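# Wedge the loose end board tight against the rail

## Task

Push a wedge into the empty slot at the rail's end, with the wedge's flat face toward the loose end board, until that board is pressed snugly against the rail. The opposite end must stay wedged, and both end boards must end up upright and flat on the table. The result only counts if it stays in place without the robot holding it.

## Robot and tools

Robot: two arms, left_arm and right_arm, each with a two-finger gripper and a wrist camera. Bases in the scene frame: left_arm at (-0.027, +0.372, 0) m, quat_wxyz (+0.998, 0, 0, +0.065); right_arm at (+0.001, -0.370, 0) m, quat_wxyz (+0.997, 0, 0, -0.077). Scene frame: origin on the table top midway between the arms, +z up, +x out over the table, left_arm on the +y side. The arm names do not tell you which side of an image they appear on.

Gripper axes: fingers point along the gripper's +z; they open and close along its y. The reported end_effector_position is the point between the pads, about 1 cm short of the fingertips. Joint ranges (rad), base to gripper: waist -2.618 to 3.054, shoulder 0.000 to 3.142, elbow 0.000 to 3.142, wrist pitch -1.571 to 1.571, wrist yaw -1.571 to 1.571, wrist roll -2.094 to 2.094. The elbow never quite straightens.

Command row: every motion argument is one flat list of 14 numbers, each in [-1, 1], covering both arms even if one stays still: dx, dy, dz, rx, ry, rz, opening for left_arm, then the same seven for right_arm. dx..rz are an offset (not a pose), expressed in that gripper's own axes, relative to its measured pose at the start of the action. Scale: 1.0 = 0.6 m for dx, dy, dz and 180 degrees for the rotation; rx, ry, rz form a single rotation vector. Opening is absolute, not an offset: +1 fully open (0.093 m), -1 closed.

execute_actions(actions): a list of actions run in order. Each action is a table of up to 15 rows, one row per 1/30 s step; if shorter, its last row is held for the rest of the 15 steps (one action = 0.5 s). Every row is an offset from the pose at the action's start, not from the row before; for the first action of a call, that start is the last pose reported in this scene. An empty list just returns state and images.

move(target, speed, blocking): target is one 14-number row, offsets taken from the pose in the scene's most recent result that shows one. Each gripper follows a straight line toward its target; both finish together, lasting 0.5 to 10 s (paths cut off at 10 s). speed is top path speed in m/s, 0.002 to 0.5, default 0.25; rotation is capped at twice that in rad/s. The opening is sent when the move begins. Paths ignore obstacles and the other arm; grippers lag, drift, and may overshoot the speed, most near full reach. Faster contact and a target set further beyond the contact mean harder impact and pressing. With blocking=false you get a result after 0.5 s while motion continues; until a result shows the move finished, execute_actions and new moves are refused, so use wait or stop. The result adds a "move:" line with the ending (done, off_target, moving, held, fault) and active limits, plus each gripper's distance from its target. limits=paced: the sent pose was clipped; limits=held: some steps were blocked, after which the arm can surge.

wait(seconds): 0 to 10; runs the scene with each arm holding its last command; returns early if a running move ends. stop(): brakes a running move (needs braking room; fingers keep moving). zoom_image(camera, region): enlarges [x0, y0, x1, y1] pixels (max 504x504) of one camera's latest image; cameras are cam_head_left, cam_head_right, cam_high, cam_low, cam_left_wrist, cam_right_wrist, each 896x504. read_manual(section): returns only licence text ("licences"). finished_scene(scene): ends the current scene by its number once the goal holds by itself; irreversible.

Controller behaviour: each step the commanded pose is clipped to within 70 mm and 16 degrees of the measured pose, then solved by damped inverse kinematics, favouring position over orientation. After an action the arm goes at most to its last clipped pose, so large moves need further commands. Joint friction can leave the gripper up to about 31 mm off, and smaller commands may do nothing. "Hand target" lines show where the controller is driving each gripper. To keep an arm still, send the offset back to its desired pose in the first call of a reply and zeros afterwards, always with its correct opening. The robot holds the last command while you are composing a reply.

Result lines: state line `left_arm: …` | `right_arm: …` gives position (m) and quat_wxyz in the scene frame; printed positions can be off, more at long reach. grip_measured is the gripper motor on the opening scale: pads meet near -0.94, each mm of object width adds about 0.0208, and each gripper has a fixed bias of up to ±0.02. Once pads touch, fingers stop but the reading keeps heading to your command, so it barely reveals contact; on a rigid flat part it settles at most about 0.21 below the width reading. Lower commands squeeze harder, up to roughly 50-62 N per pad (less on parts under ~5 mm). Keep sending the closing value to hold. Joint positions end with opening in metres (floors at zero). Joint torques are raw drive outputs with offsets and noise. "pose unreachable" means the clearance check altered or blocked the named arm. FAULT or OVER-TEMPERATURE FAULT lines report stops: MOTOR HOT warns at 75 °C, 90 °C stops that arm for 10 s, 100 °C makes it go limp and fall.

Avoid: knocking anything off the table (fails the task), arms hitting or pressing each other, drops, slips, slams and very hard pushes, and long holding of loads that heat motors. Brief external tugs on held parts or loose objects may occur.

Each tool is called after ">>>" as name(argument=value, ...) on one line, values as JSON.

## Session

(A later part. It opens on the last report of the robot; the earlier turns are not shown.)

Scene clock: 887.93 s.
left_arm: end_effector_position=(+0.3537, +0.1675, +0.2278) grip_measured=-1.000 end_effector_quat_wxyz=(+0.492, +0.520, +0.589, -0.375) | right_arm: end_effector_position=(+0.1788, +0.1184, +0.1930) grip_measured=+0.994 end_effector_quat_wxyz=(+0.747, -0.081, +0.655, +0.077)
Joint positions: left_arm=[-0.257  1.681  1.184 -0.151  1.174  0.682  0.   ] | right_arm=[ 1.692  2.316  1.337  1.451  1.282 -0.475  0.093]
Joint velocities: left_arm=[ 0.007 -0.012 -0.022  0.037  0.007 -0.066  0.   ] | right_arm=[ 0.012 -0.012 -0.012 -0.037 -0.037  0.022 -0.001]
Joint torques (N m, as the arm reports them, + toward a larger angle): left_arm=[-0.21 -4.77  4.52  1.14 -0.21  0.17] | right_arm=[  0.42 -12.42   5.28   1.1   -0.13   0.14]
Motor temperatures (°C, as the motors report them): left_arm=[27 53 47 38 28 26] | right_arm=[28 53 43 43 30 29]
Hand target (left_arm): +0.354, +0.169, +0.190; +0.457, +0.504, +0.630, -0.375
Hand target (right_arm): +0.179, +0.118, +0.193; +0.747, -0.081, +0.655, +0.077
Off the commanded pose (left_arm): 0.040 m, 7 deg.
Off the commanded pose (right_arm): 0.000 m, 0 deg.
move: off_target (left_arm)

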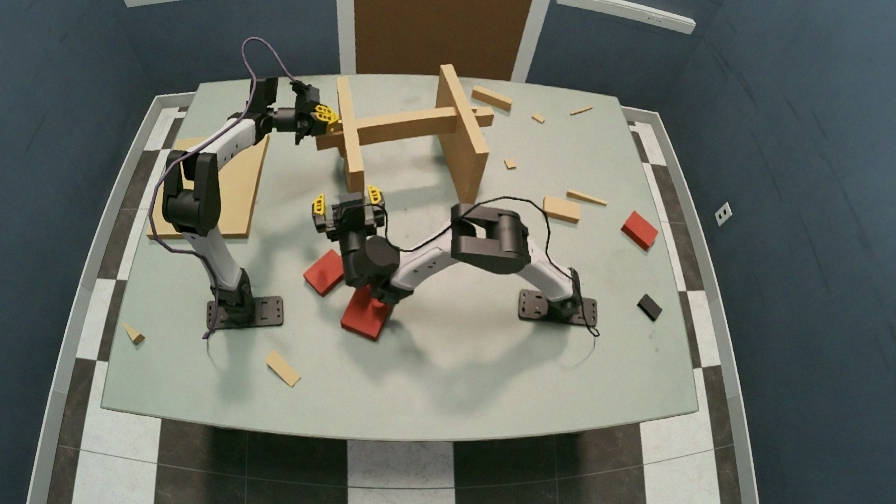

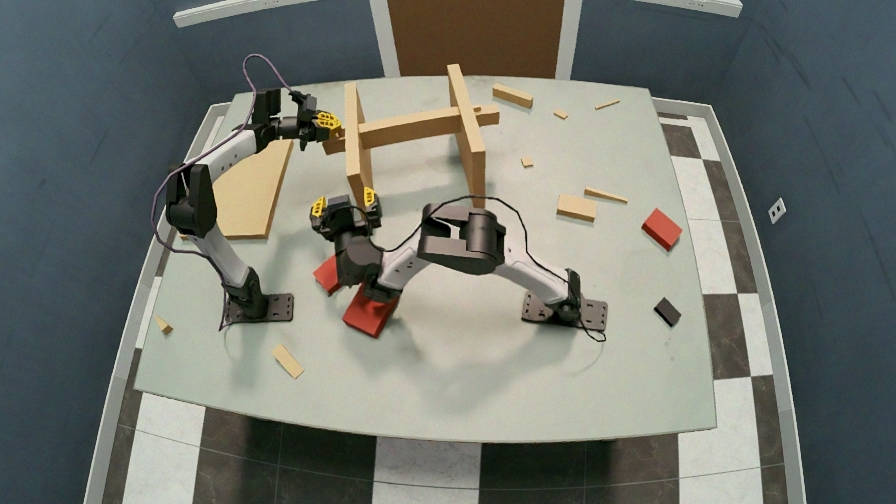

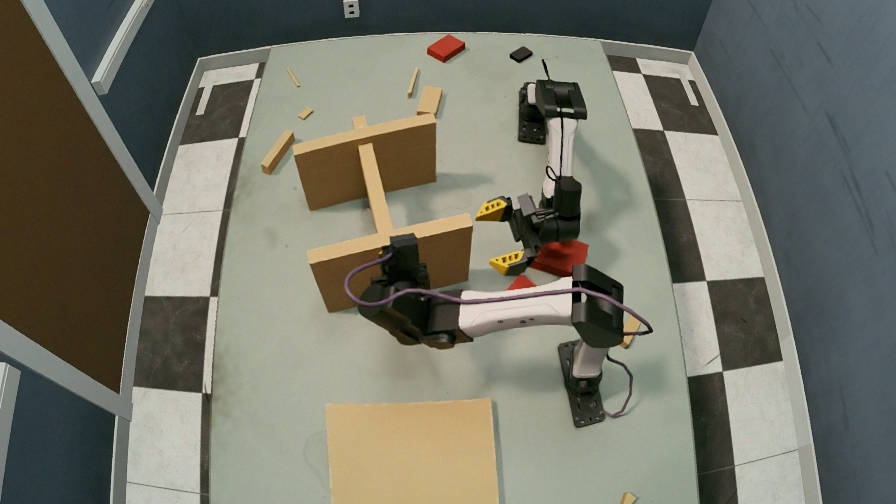

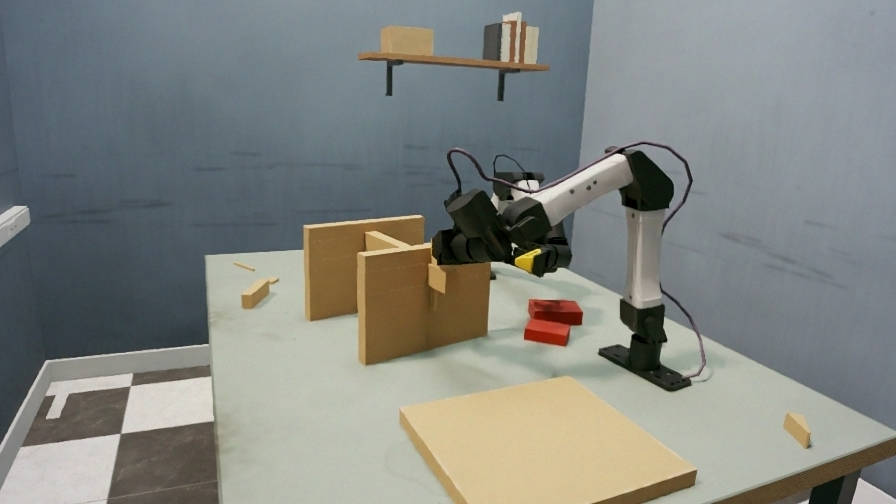

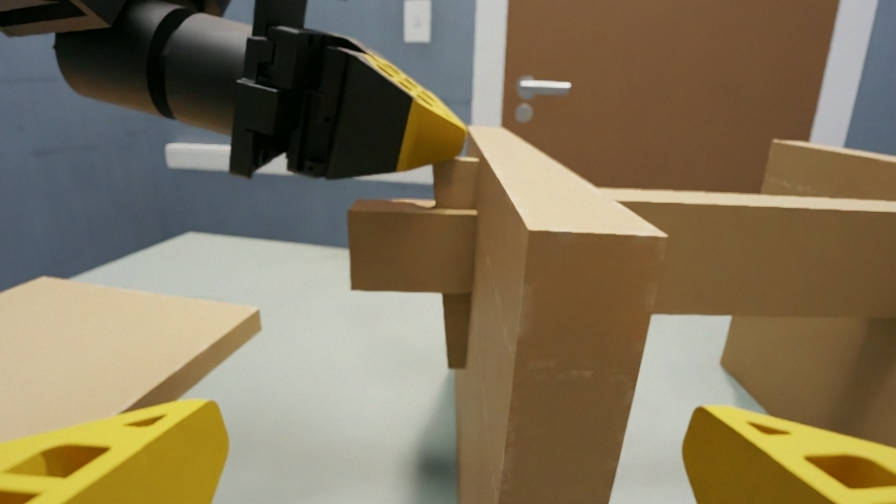

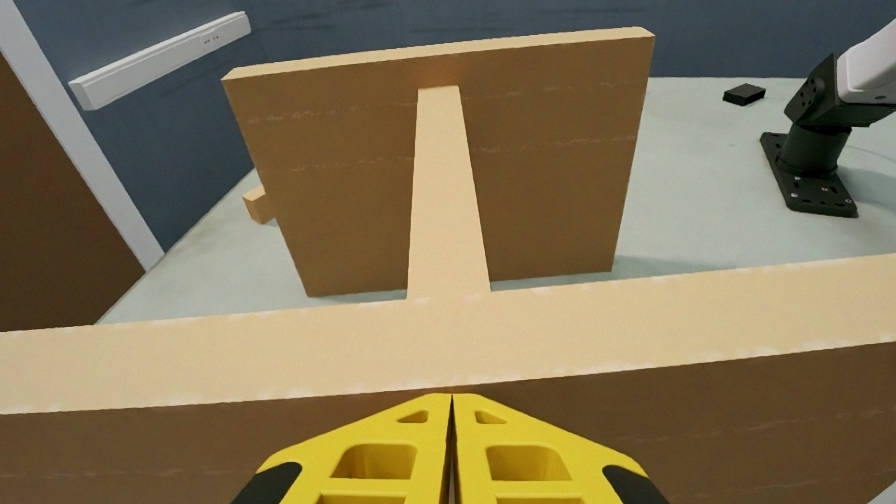

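>>> execute_actions(actions=[])

Scene clock: 898.30 s.
left_arm: end_effector_position=(+0.3536, +0.1674, +0.2277) grip_measured=-1.000 end_effector_quat_wxyz=(+0.493, +0.520, +0.588, -0.375) | right_arm: end_effector_position=(+0.1788, +0.1184, +0.1930) grip_measured=+0.994 end_effector_quat_wxyz=(+0.747, -0.081, +0.655, +0.077)
Joint positions: left_arm=[-0.257  1.681  1.183 -0.149  1.175  0.682  0.   ] | right_arm=[ 1.692  2.316  1.337  1.451  1.282 -0.475  0.093]
Joint velocities: left_arm=[ 0.012 -0.002  0.002 -0.022 -0.022  0.007  0.   ] | right_arm=[ 0.002 -0.007 -0.007 -0.066  0.022 -0.081  0.001]
Joint torques (N m, as the arm reports them, + toward a larger angle): left_arm=[-0.21 -4.83  4.32  1.16 -0.18  0.2 ] | right_arm=[  0.42 -12.42   5.28   1.09  -0.13   0.15]
Motor temperatures (°C, as the motors report them): left_arm=[27 51 46 38 28 26] | right_arm=[28 53 43 43 30 29]
Hand target (left_arm): +0.353, +0.169, +0.189; +0.457, +0.504, +0.630, -0.375
Hand target (right_arm): +0.179, +0.118, +0.193; +0.747, -0.081, +0.655, +0.077
Off the commanded pose (left_arm): 0.039 m, 7 deg.
Off the commanded pose (right_arm): 0.000 m, 0 deg.

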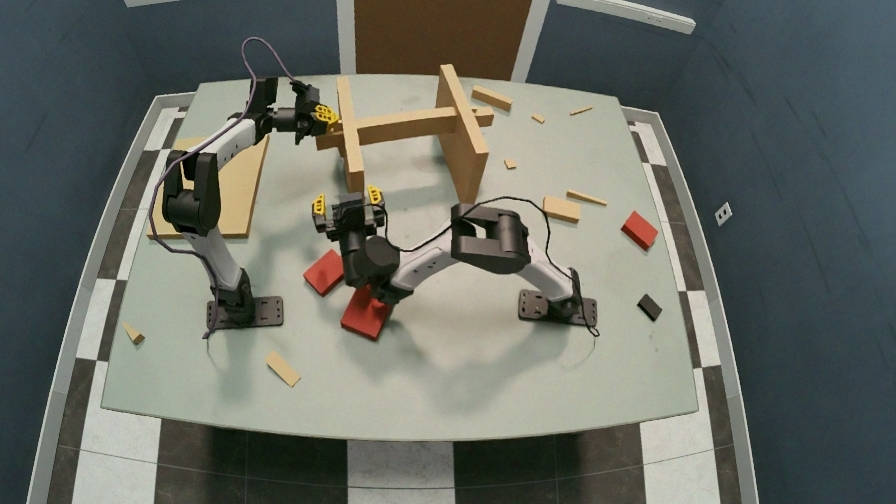

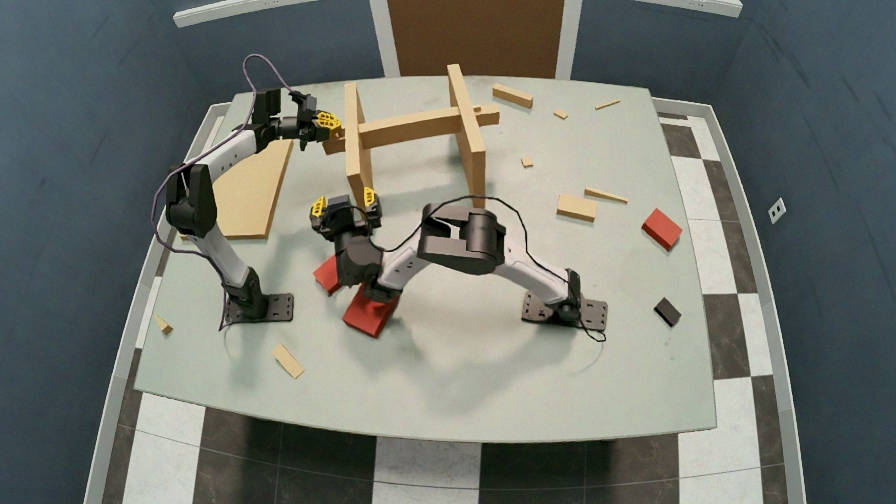

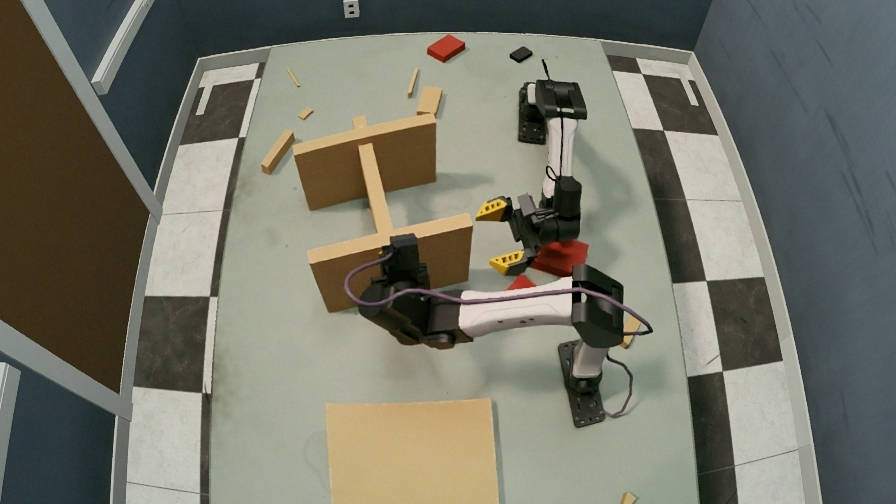

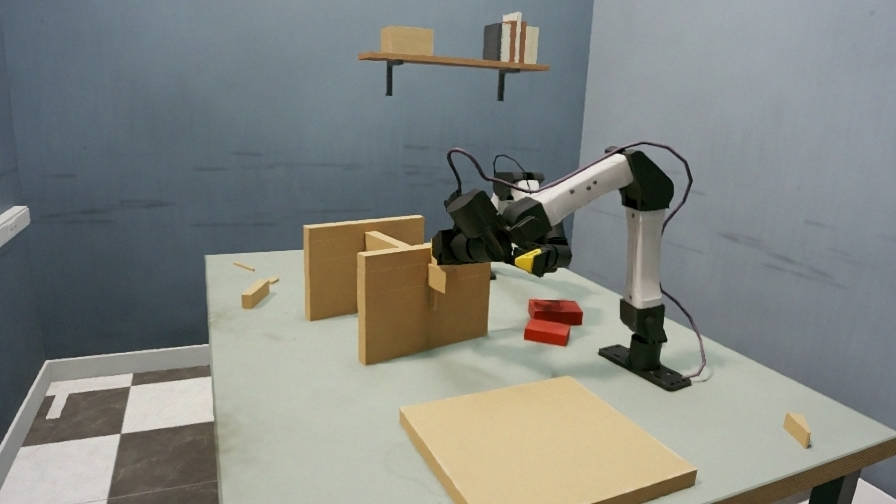

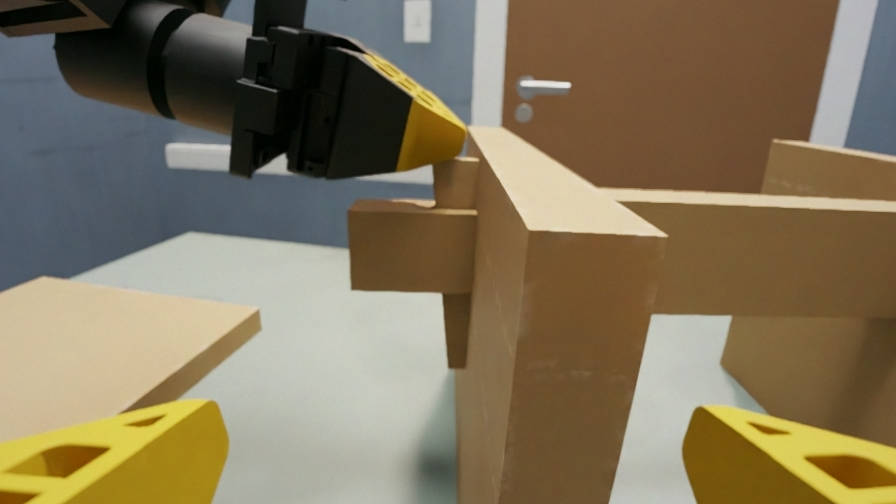

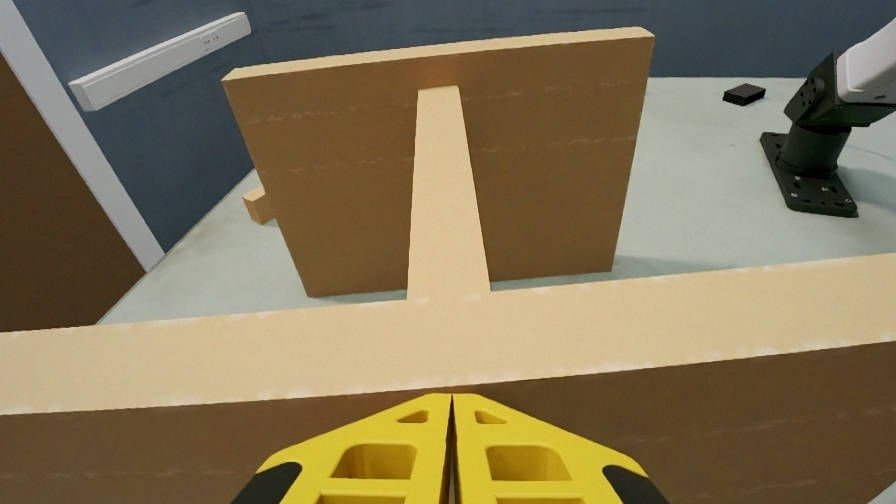

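>>> zoom_image(camera="cam_head_left", region=[290, 60, 510, 200])

>>> zoom_image(camera="cam_head_right", region=[300, 60, 520, 200])

Region (290, 60, 510, 200) of cam_head_left's 896x504 image, scaled by 2.291, with more detail than that image has; it fills the top 321 rows of this view, and the rest is white.

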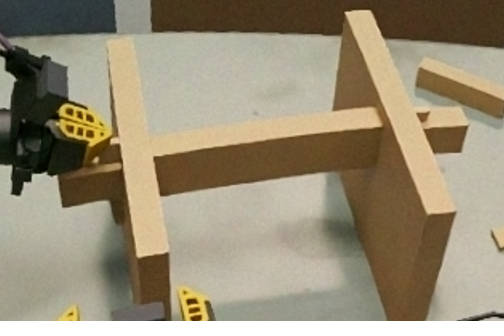

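Region (300, 60, 520, 200) of cam_head_right's 896x504 image, scaled by 2.291, with more detail than that image has; it fills the top 321 rows of this view, and the rest is white.

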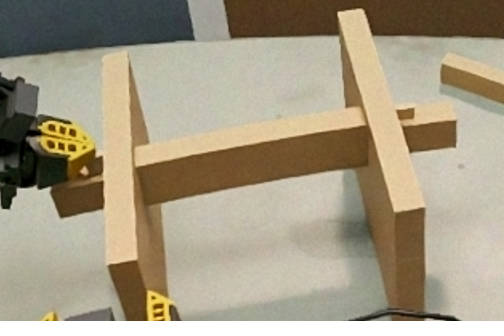

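>>> zoom_image(camera="cam_head_right", region=[320, 100, 400, 160])

>>> zoom_image(camera="cam_head_right", region=[440, 80, 520, 140])

Region (320, 100, 400, 160) of cam_head_right's 896x504 image, scaled by 6.300, with more detail than that image has; it fills the top 378 rows of this view, and the rest is white.

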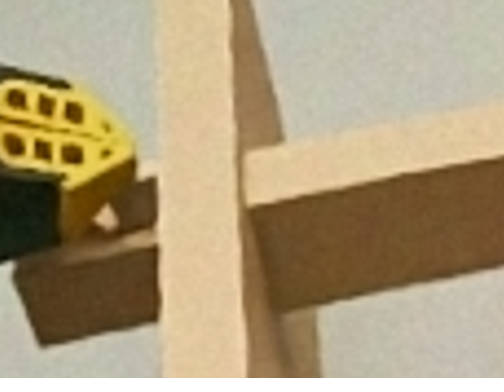

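Region (440, 80, 520, 140) of cam_head_right's 896x504 image, scaled by 6.300, with more detail than that image has; it fills the top 378 rows of this view, and the rest is white.

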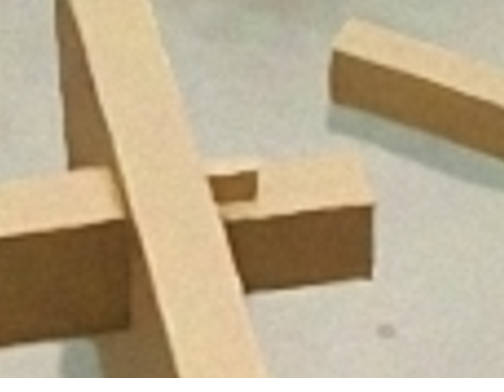

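>>> move(target=[0.113, -0.0084, 0.027, 0, 0.06, 0, -1, 0, 0, 0, 0, 0, 0, 1], speed=0.03)

Scene clock: 952.03 s.
left_arm: end_effector_position=(+0.3514, +0.1673, +0.2254) grip_measured=-1.000 end_effector_quat_wxyz=(+0.522, +0.576, +0.537, -0.327) | right_arm: end_effector_position=(+0.1788, +0.1184, +0.1930) grip_measured=+0.994 end_effector_quat_wxyz=(+0.747, -0.081, +0.655, +0.077)
Joint positions: left_arm=[-0.258  1.68   1.183 -0.173  1.174  0.892  0.   ] | right_arm=[ 1.692  2.316  1.337  1.451  1.282 -0.475  0.093]
Joint velocities: left_arm=[ 0.002 -0.017 -0.007  0.037 -0.095  0.051  0.   ] | right_arm=[-0.012 -0.007 -0.002 -0.037 -0.007  0.037 -0.001]
Joint torques (N m, as the arm reports them, + toward a larger angle): left_arm=[-1.24 -3.9   3.65  0.08 -0.86  0.17] | right_arm=[  0.41 -12.42   5.28   1.1   -0.13   0.14]
Motor temperatures (°C, as the motors report them): left_arm=[27 47 43 37 28 26] | right_arm=[28 55 43 42 30 29]
Hand target (left_arm): +0.346, +0.171, +0.161; +0.440, +0.553, +0.628, -0.326
Hand target (right_arm): +0.179, +0.118, +0.193; +0.747, -0.081, +0.655, +0.077
Off the commanded pose (left_arm): 0.068 m, 15 deg.
Off the commanded pose (right_arm): 0.000 m, 0 deg.
move: off_target (left_arm)

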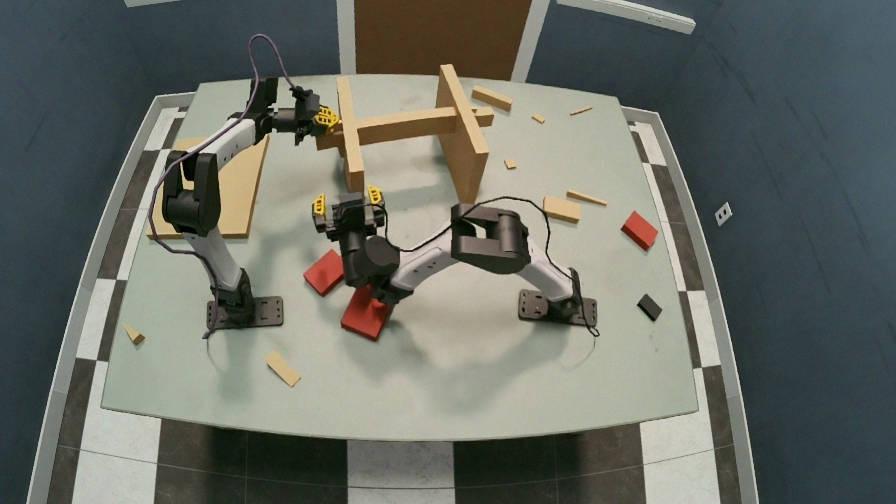

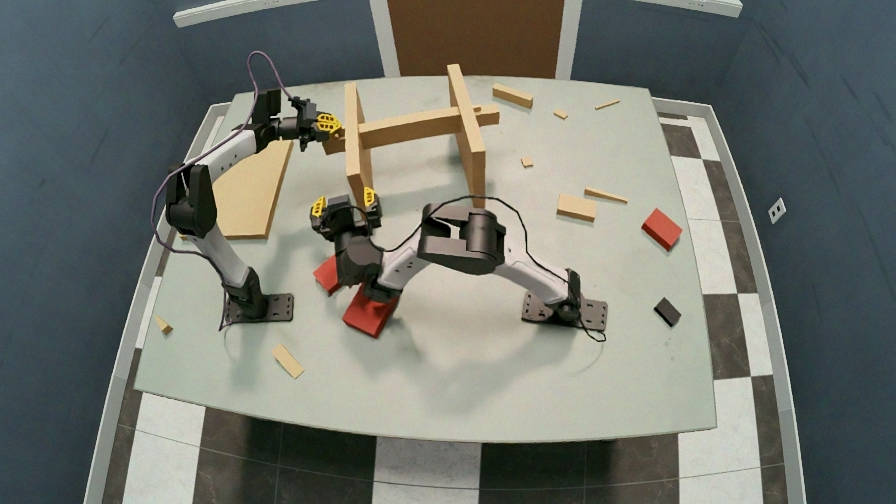

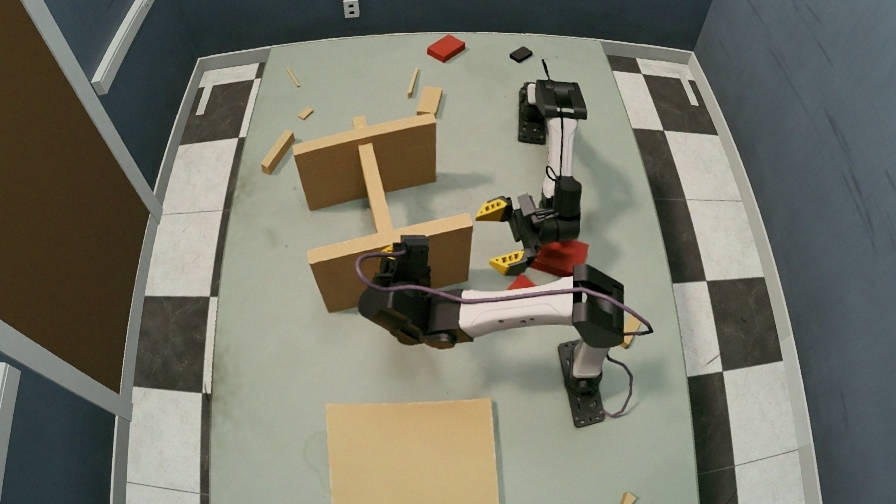

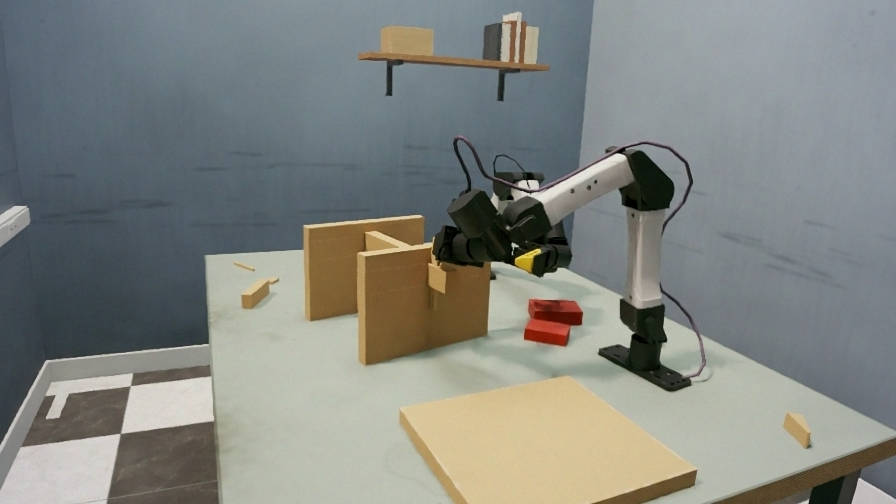

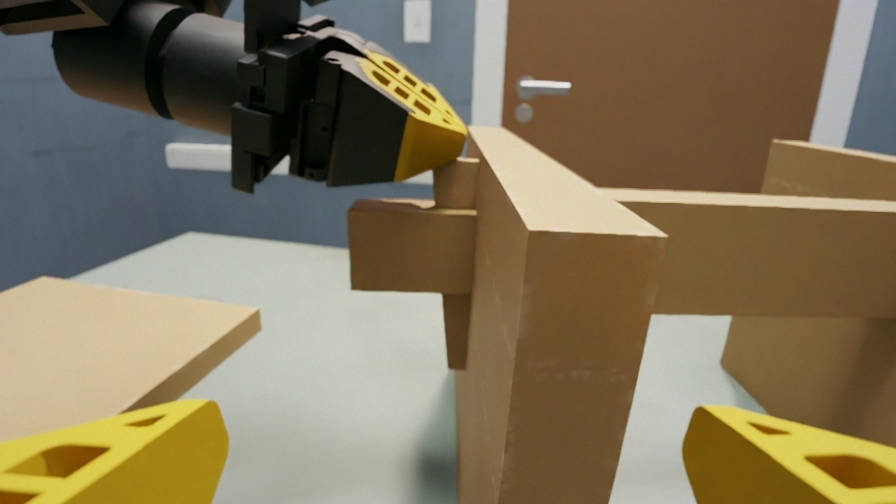

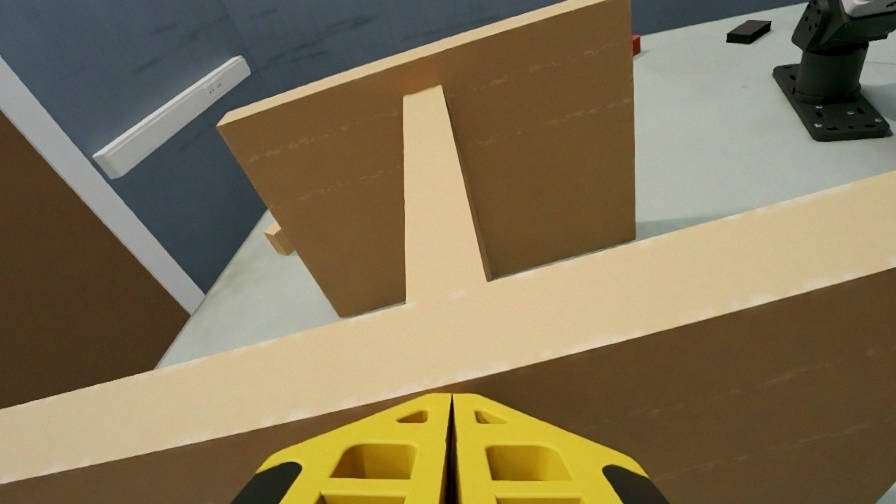

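>>> move(target=[-0.0625, 0.0167, -0.016, 0, 0, 0, -1, 0, 0, 0, 0, 0, 0, 1], speed=0.08)

Scene clock: 1061.63 s.
left_arm: end_effector_position=(+0.3516, +0.1671, +0.2502) grip_measured=-1.000 end_effector_quat_wxyz=(+0.512, +0.571, +0.546, -0.337) | right_arm: end_effector_position=(+0.1788, +0.1184, +0.1930) grip_measured=+0.994 end_effector_quat_wxyz=(+0.747, -0.081, +0.655, +0.077)
Joint positions: left_arm=[-0.258  1.671  1.287 -0.318  1.176  0.89   0.   ] | right_arm=[ 1.692  2.316  1.337  1.451  1.282 -0.475  0.093]
Joint velocities: left_arm=[ 0.022 -0.002  0.002 -0.022 -0.007 -0.022  0.   ] | right_arm=[-0.017 -0.017 -0.002  0.007  0.037  0.007  0.   ]
Joint torques (N m, as the arm reports them, + toward a larger angle): left_arm=[ 0.1  -9.34  9.73  1.31  0.32  0.08] | right_arm=[  0.42 -12.4    5.3    1.1   -0.13   0.15]
Motor temperatures (°C, as the motors report them): left_arm=[27 43 40 33 30 26] | right_arm=[28 57 43 41 30 29]
Hand target (left_arm): +0.351, +0.167, +0.265; +0.523, +0.576, +0.537, -0.327
Hand target (right_arm): +0.179, +0.118, +0.193; +0.747, -0.081, +0.655, +0.077
Off the commanded pose (left_arm): 0.015 m, 2 deg.
Off the commanded pose (right_arm): 0.000 m, 0 deg.
move: off_target (left_arm)

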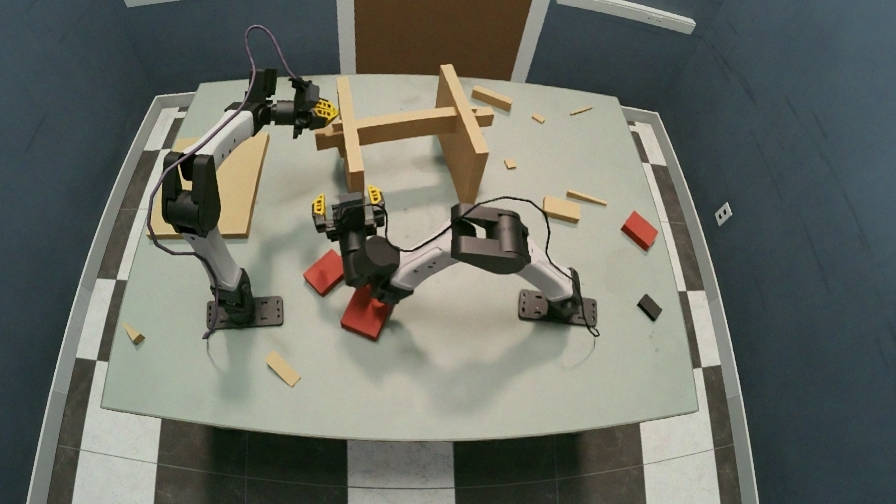

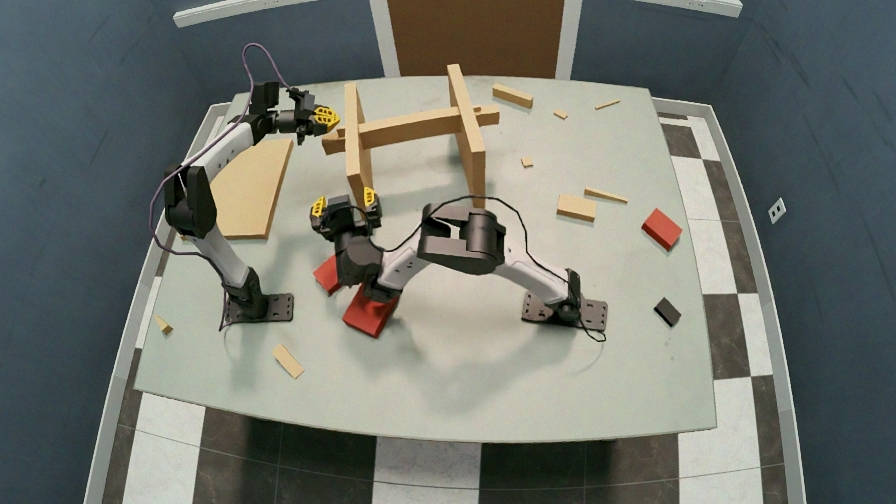

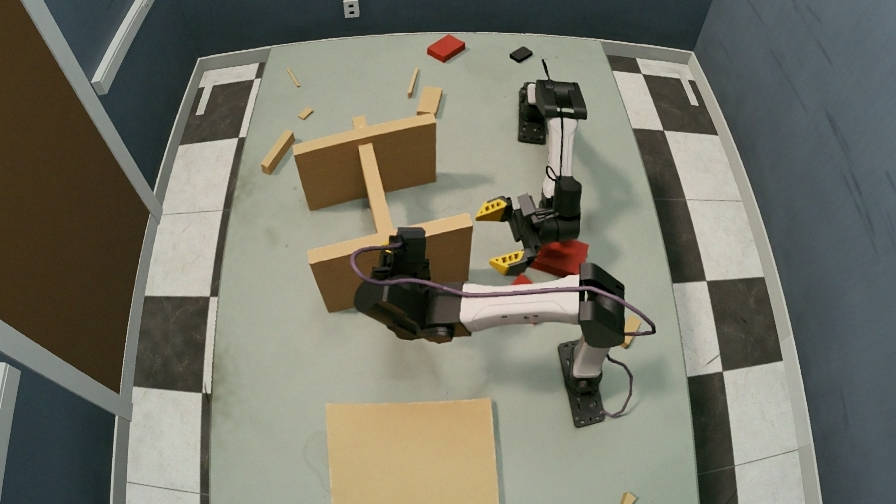

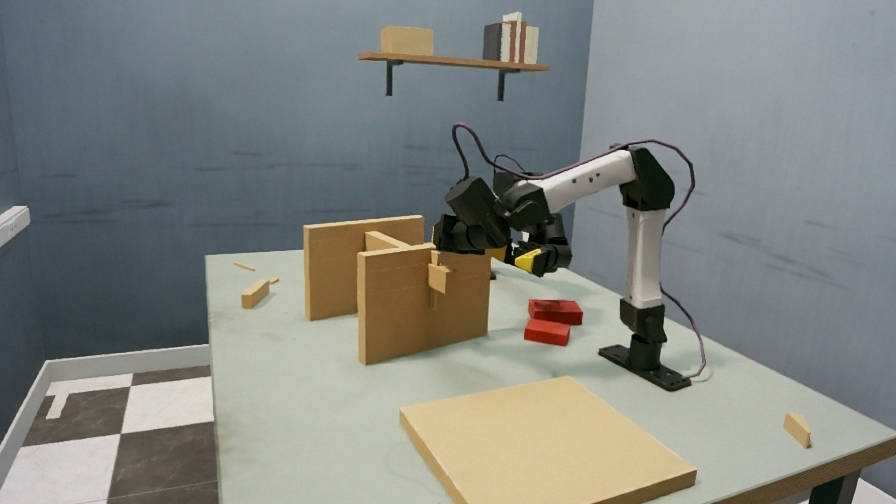

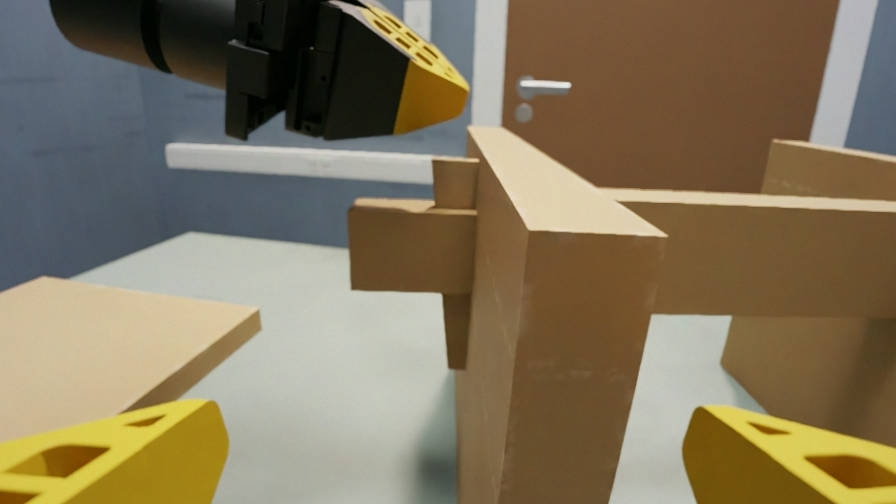

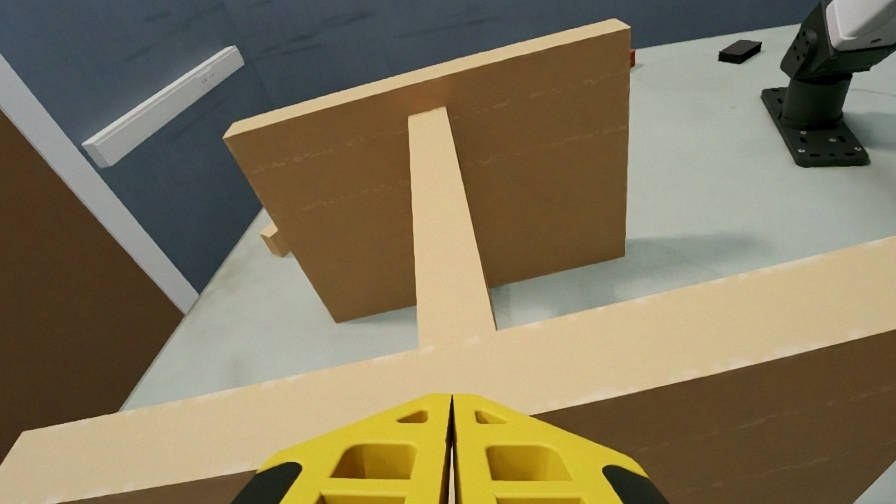

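>>> zoom_image(camera="cam_left_wrist", region=[330, 120, 550, 390])

>>> zoom_image(camera="cam_head_left", region=[300, 100, 380, 160])

>>> zoom_image(camera="cam_head_left", region=[430, 80, 510, 140])

Region (330, 120, 550, 390) of cam_left_wrist's 896x504 image, scaled by 1.867, with more detail than that image has; it fills the left 411 columns of this view, and the rest is white.

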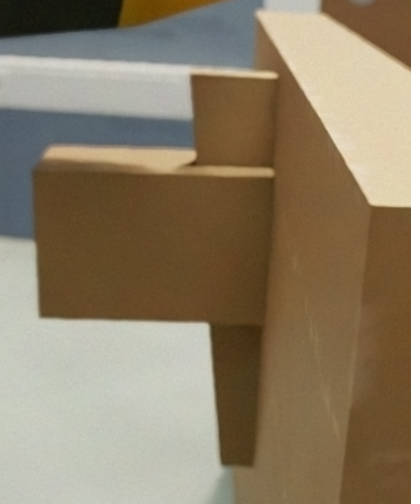

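Region (300, 100, 380, 160) of cam_head_left's 896x504 image, scaled by 6.300, with more detail than that image has; it fills the top 378 rows of this view, and the rest is white.

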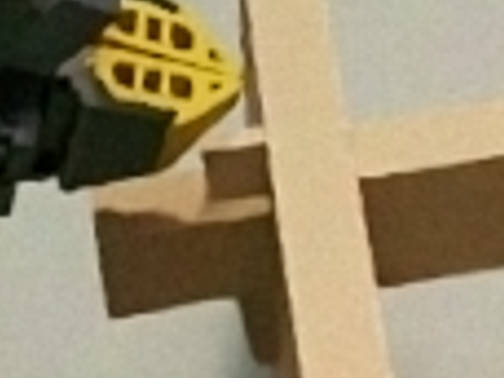

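Region (430, 80, 510, 140) of cam_head_left's 896x504 image, scaled by 6.300, with more detail than that image has; it fills the top 378 rows of this view, and the rest is white.

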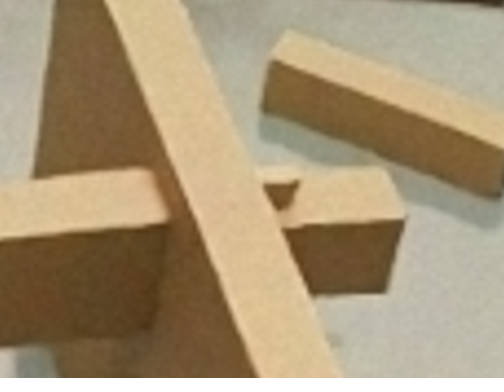

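>>> move(target=[-0.0171, -0.0968, -0.0194, 0.02, -0.0525, -0.5732, -1, 0, 0, 0, 0, 0, 0, 1], speed=0.25)

Scene clock: 1105.87 s.
left_arm: end_effector_position=(+0.2968, +0.1710, +0.2426) grip_measured=-1.000 end_effector_quat_wxyz=(+0.070, -0.092, +0.743, -0.659) | right_arm: end_effector_position=(+0.1788, +0.1184, +0.1930) grip_measured=+0.994 end_effector_quat_wxyz=(+0.747, -0.081, +0.655, +0.077)
Joint positions: left_arm=[-0.264  1.428  0.833  0.261  1.189 -1.278  0.   ] | right_arm=[ 1.692  2.316  1.337  1.451  1.282 -0.475  0.093]
Joint velocities: left_arm=[ 0.007 -0.002 -0.012  0.037 -0.007 -0.051  0.   ] | right_arm=[ 0.007 -0.022 -0.002 -0.022 -0.007  0.007  0.001]
Joint torques (N m, as the arm reports them, + toward a larger angle): left_arm=[-0.68 -7.22  6.67  1.92  0.11  0.05] | right_arm=[  0.4  -12.41   5.29   1.09  -0.13   0.15]
Motor temperatures (°C, as the motors report them): left_arm=[27 52 47 36 29 26] | right_arm=[28 58 43 41 30 29]
Hand target (left_arm): +0.292, +0.168, +0.248; +0.076, -0.083, +0.741, -0.662
Hand target (right_arm): +0.179, +0.118, +0.193; +0.747, -0.081, +0.655, +0.077
Off the commanded pose (left_arm): 0.010 m, 1 deg.
Off the commanded pose (right_arm): 0.000 m, 0 deg.
move: done

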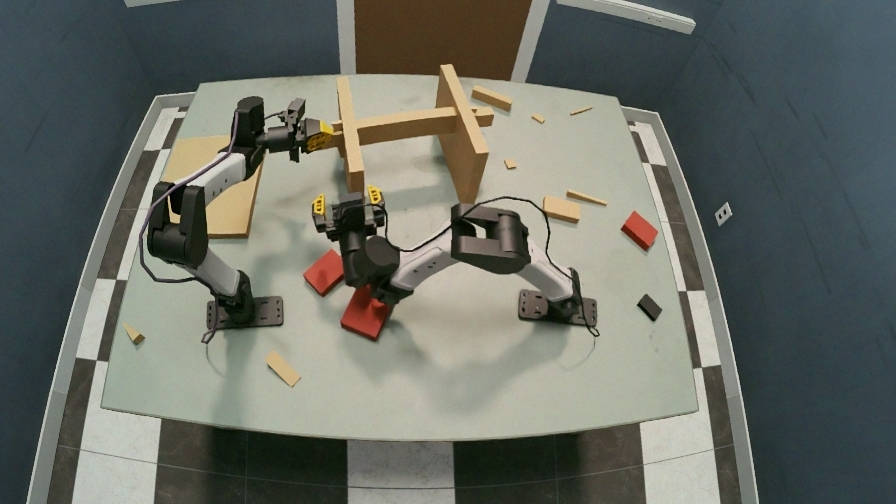

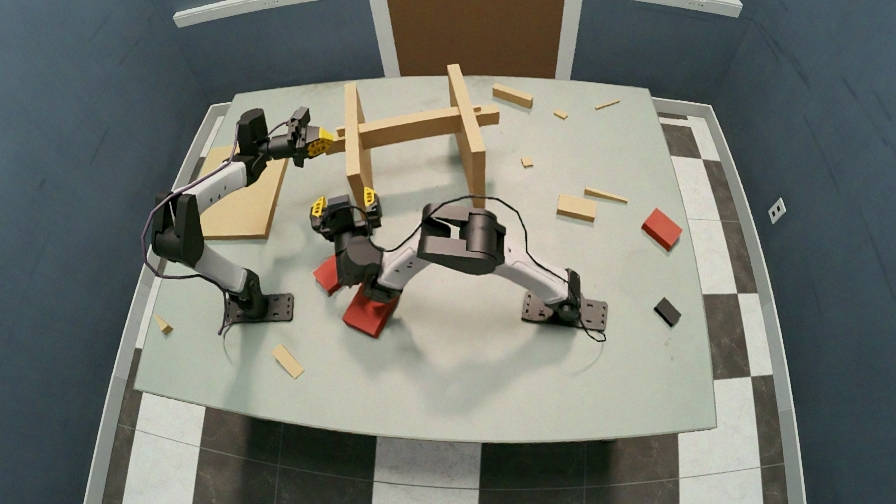

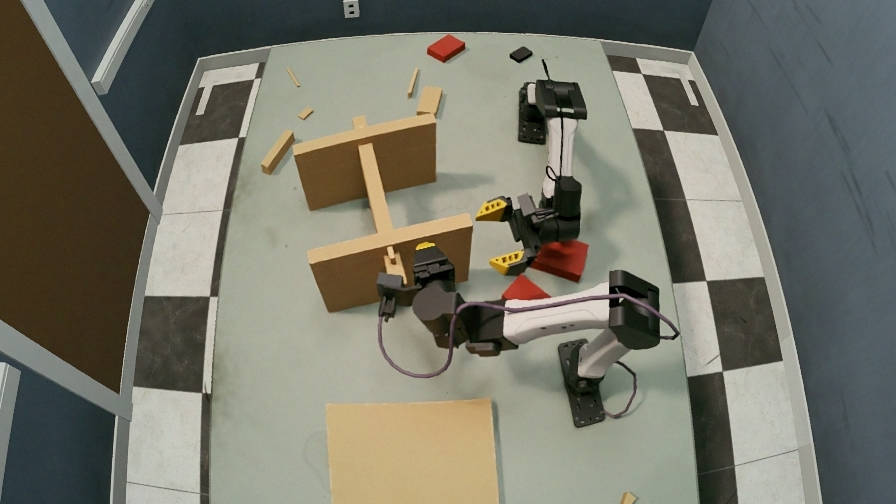

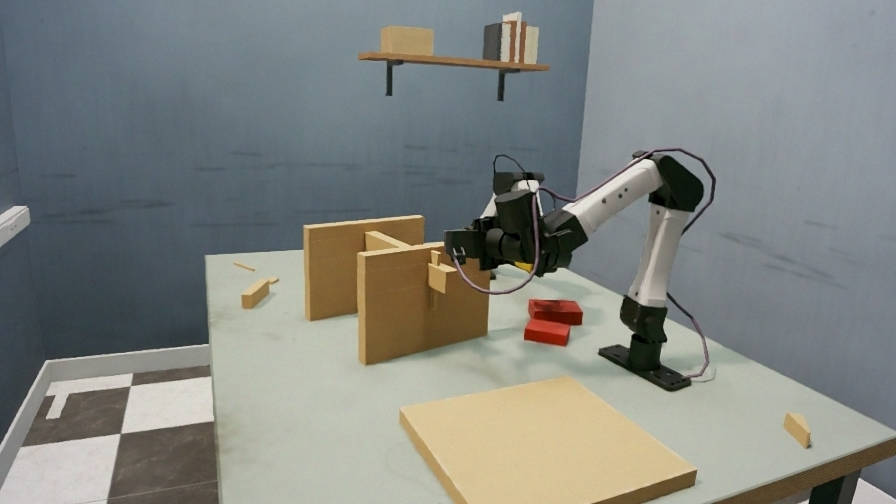

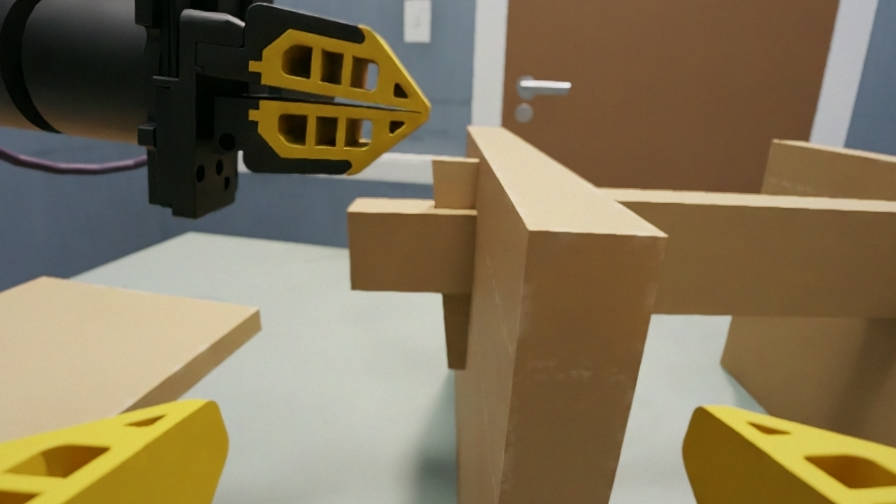

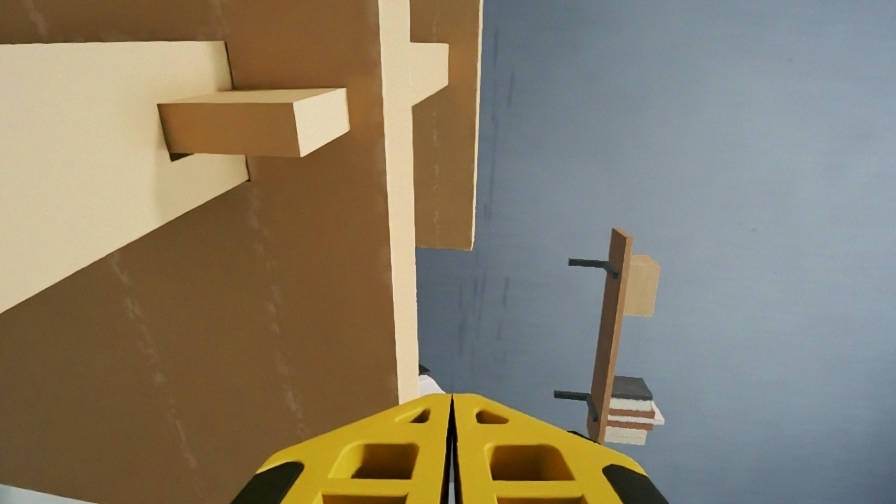

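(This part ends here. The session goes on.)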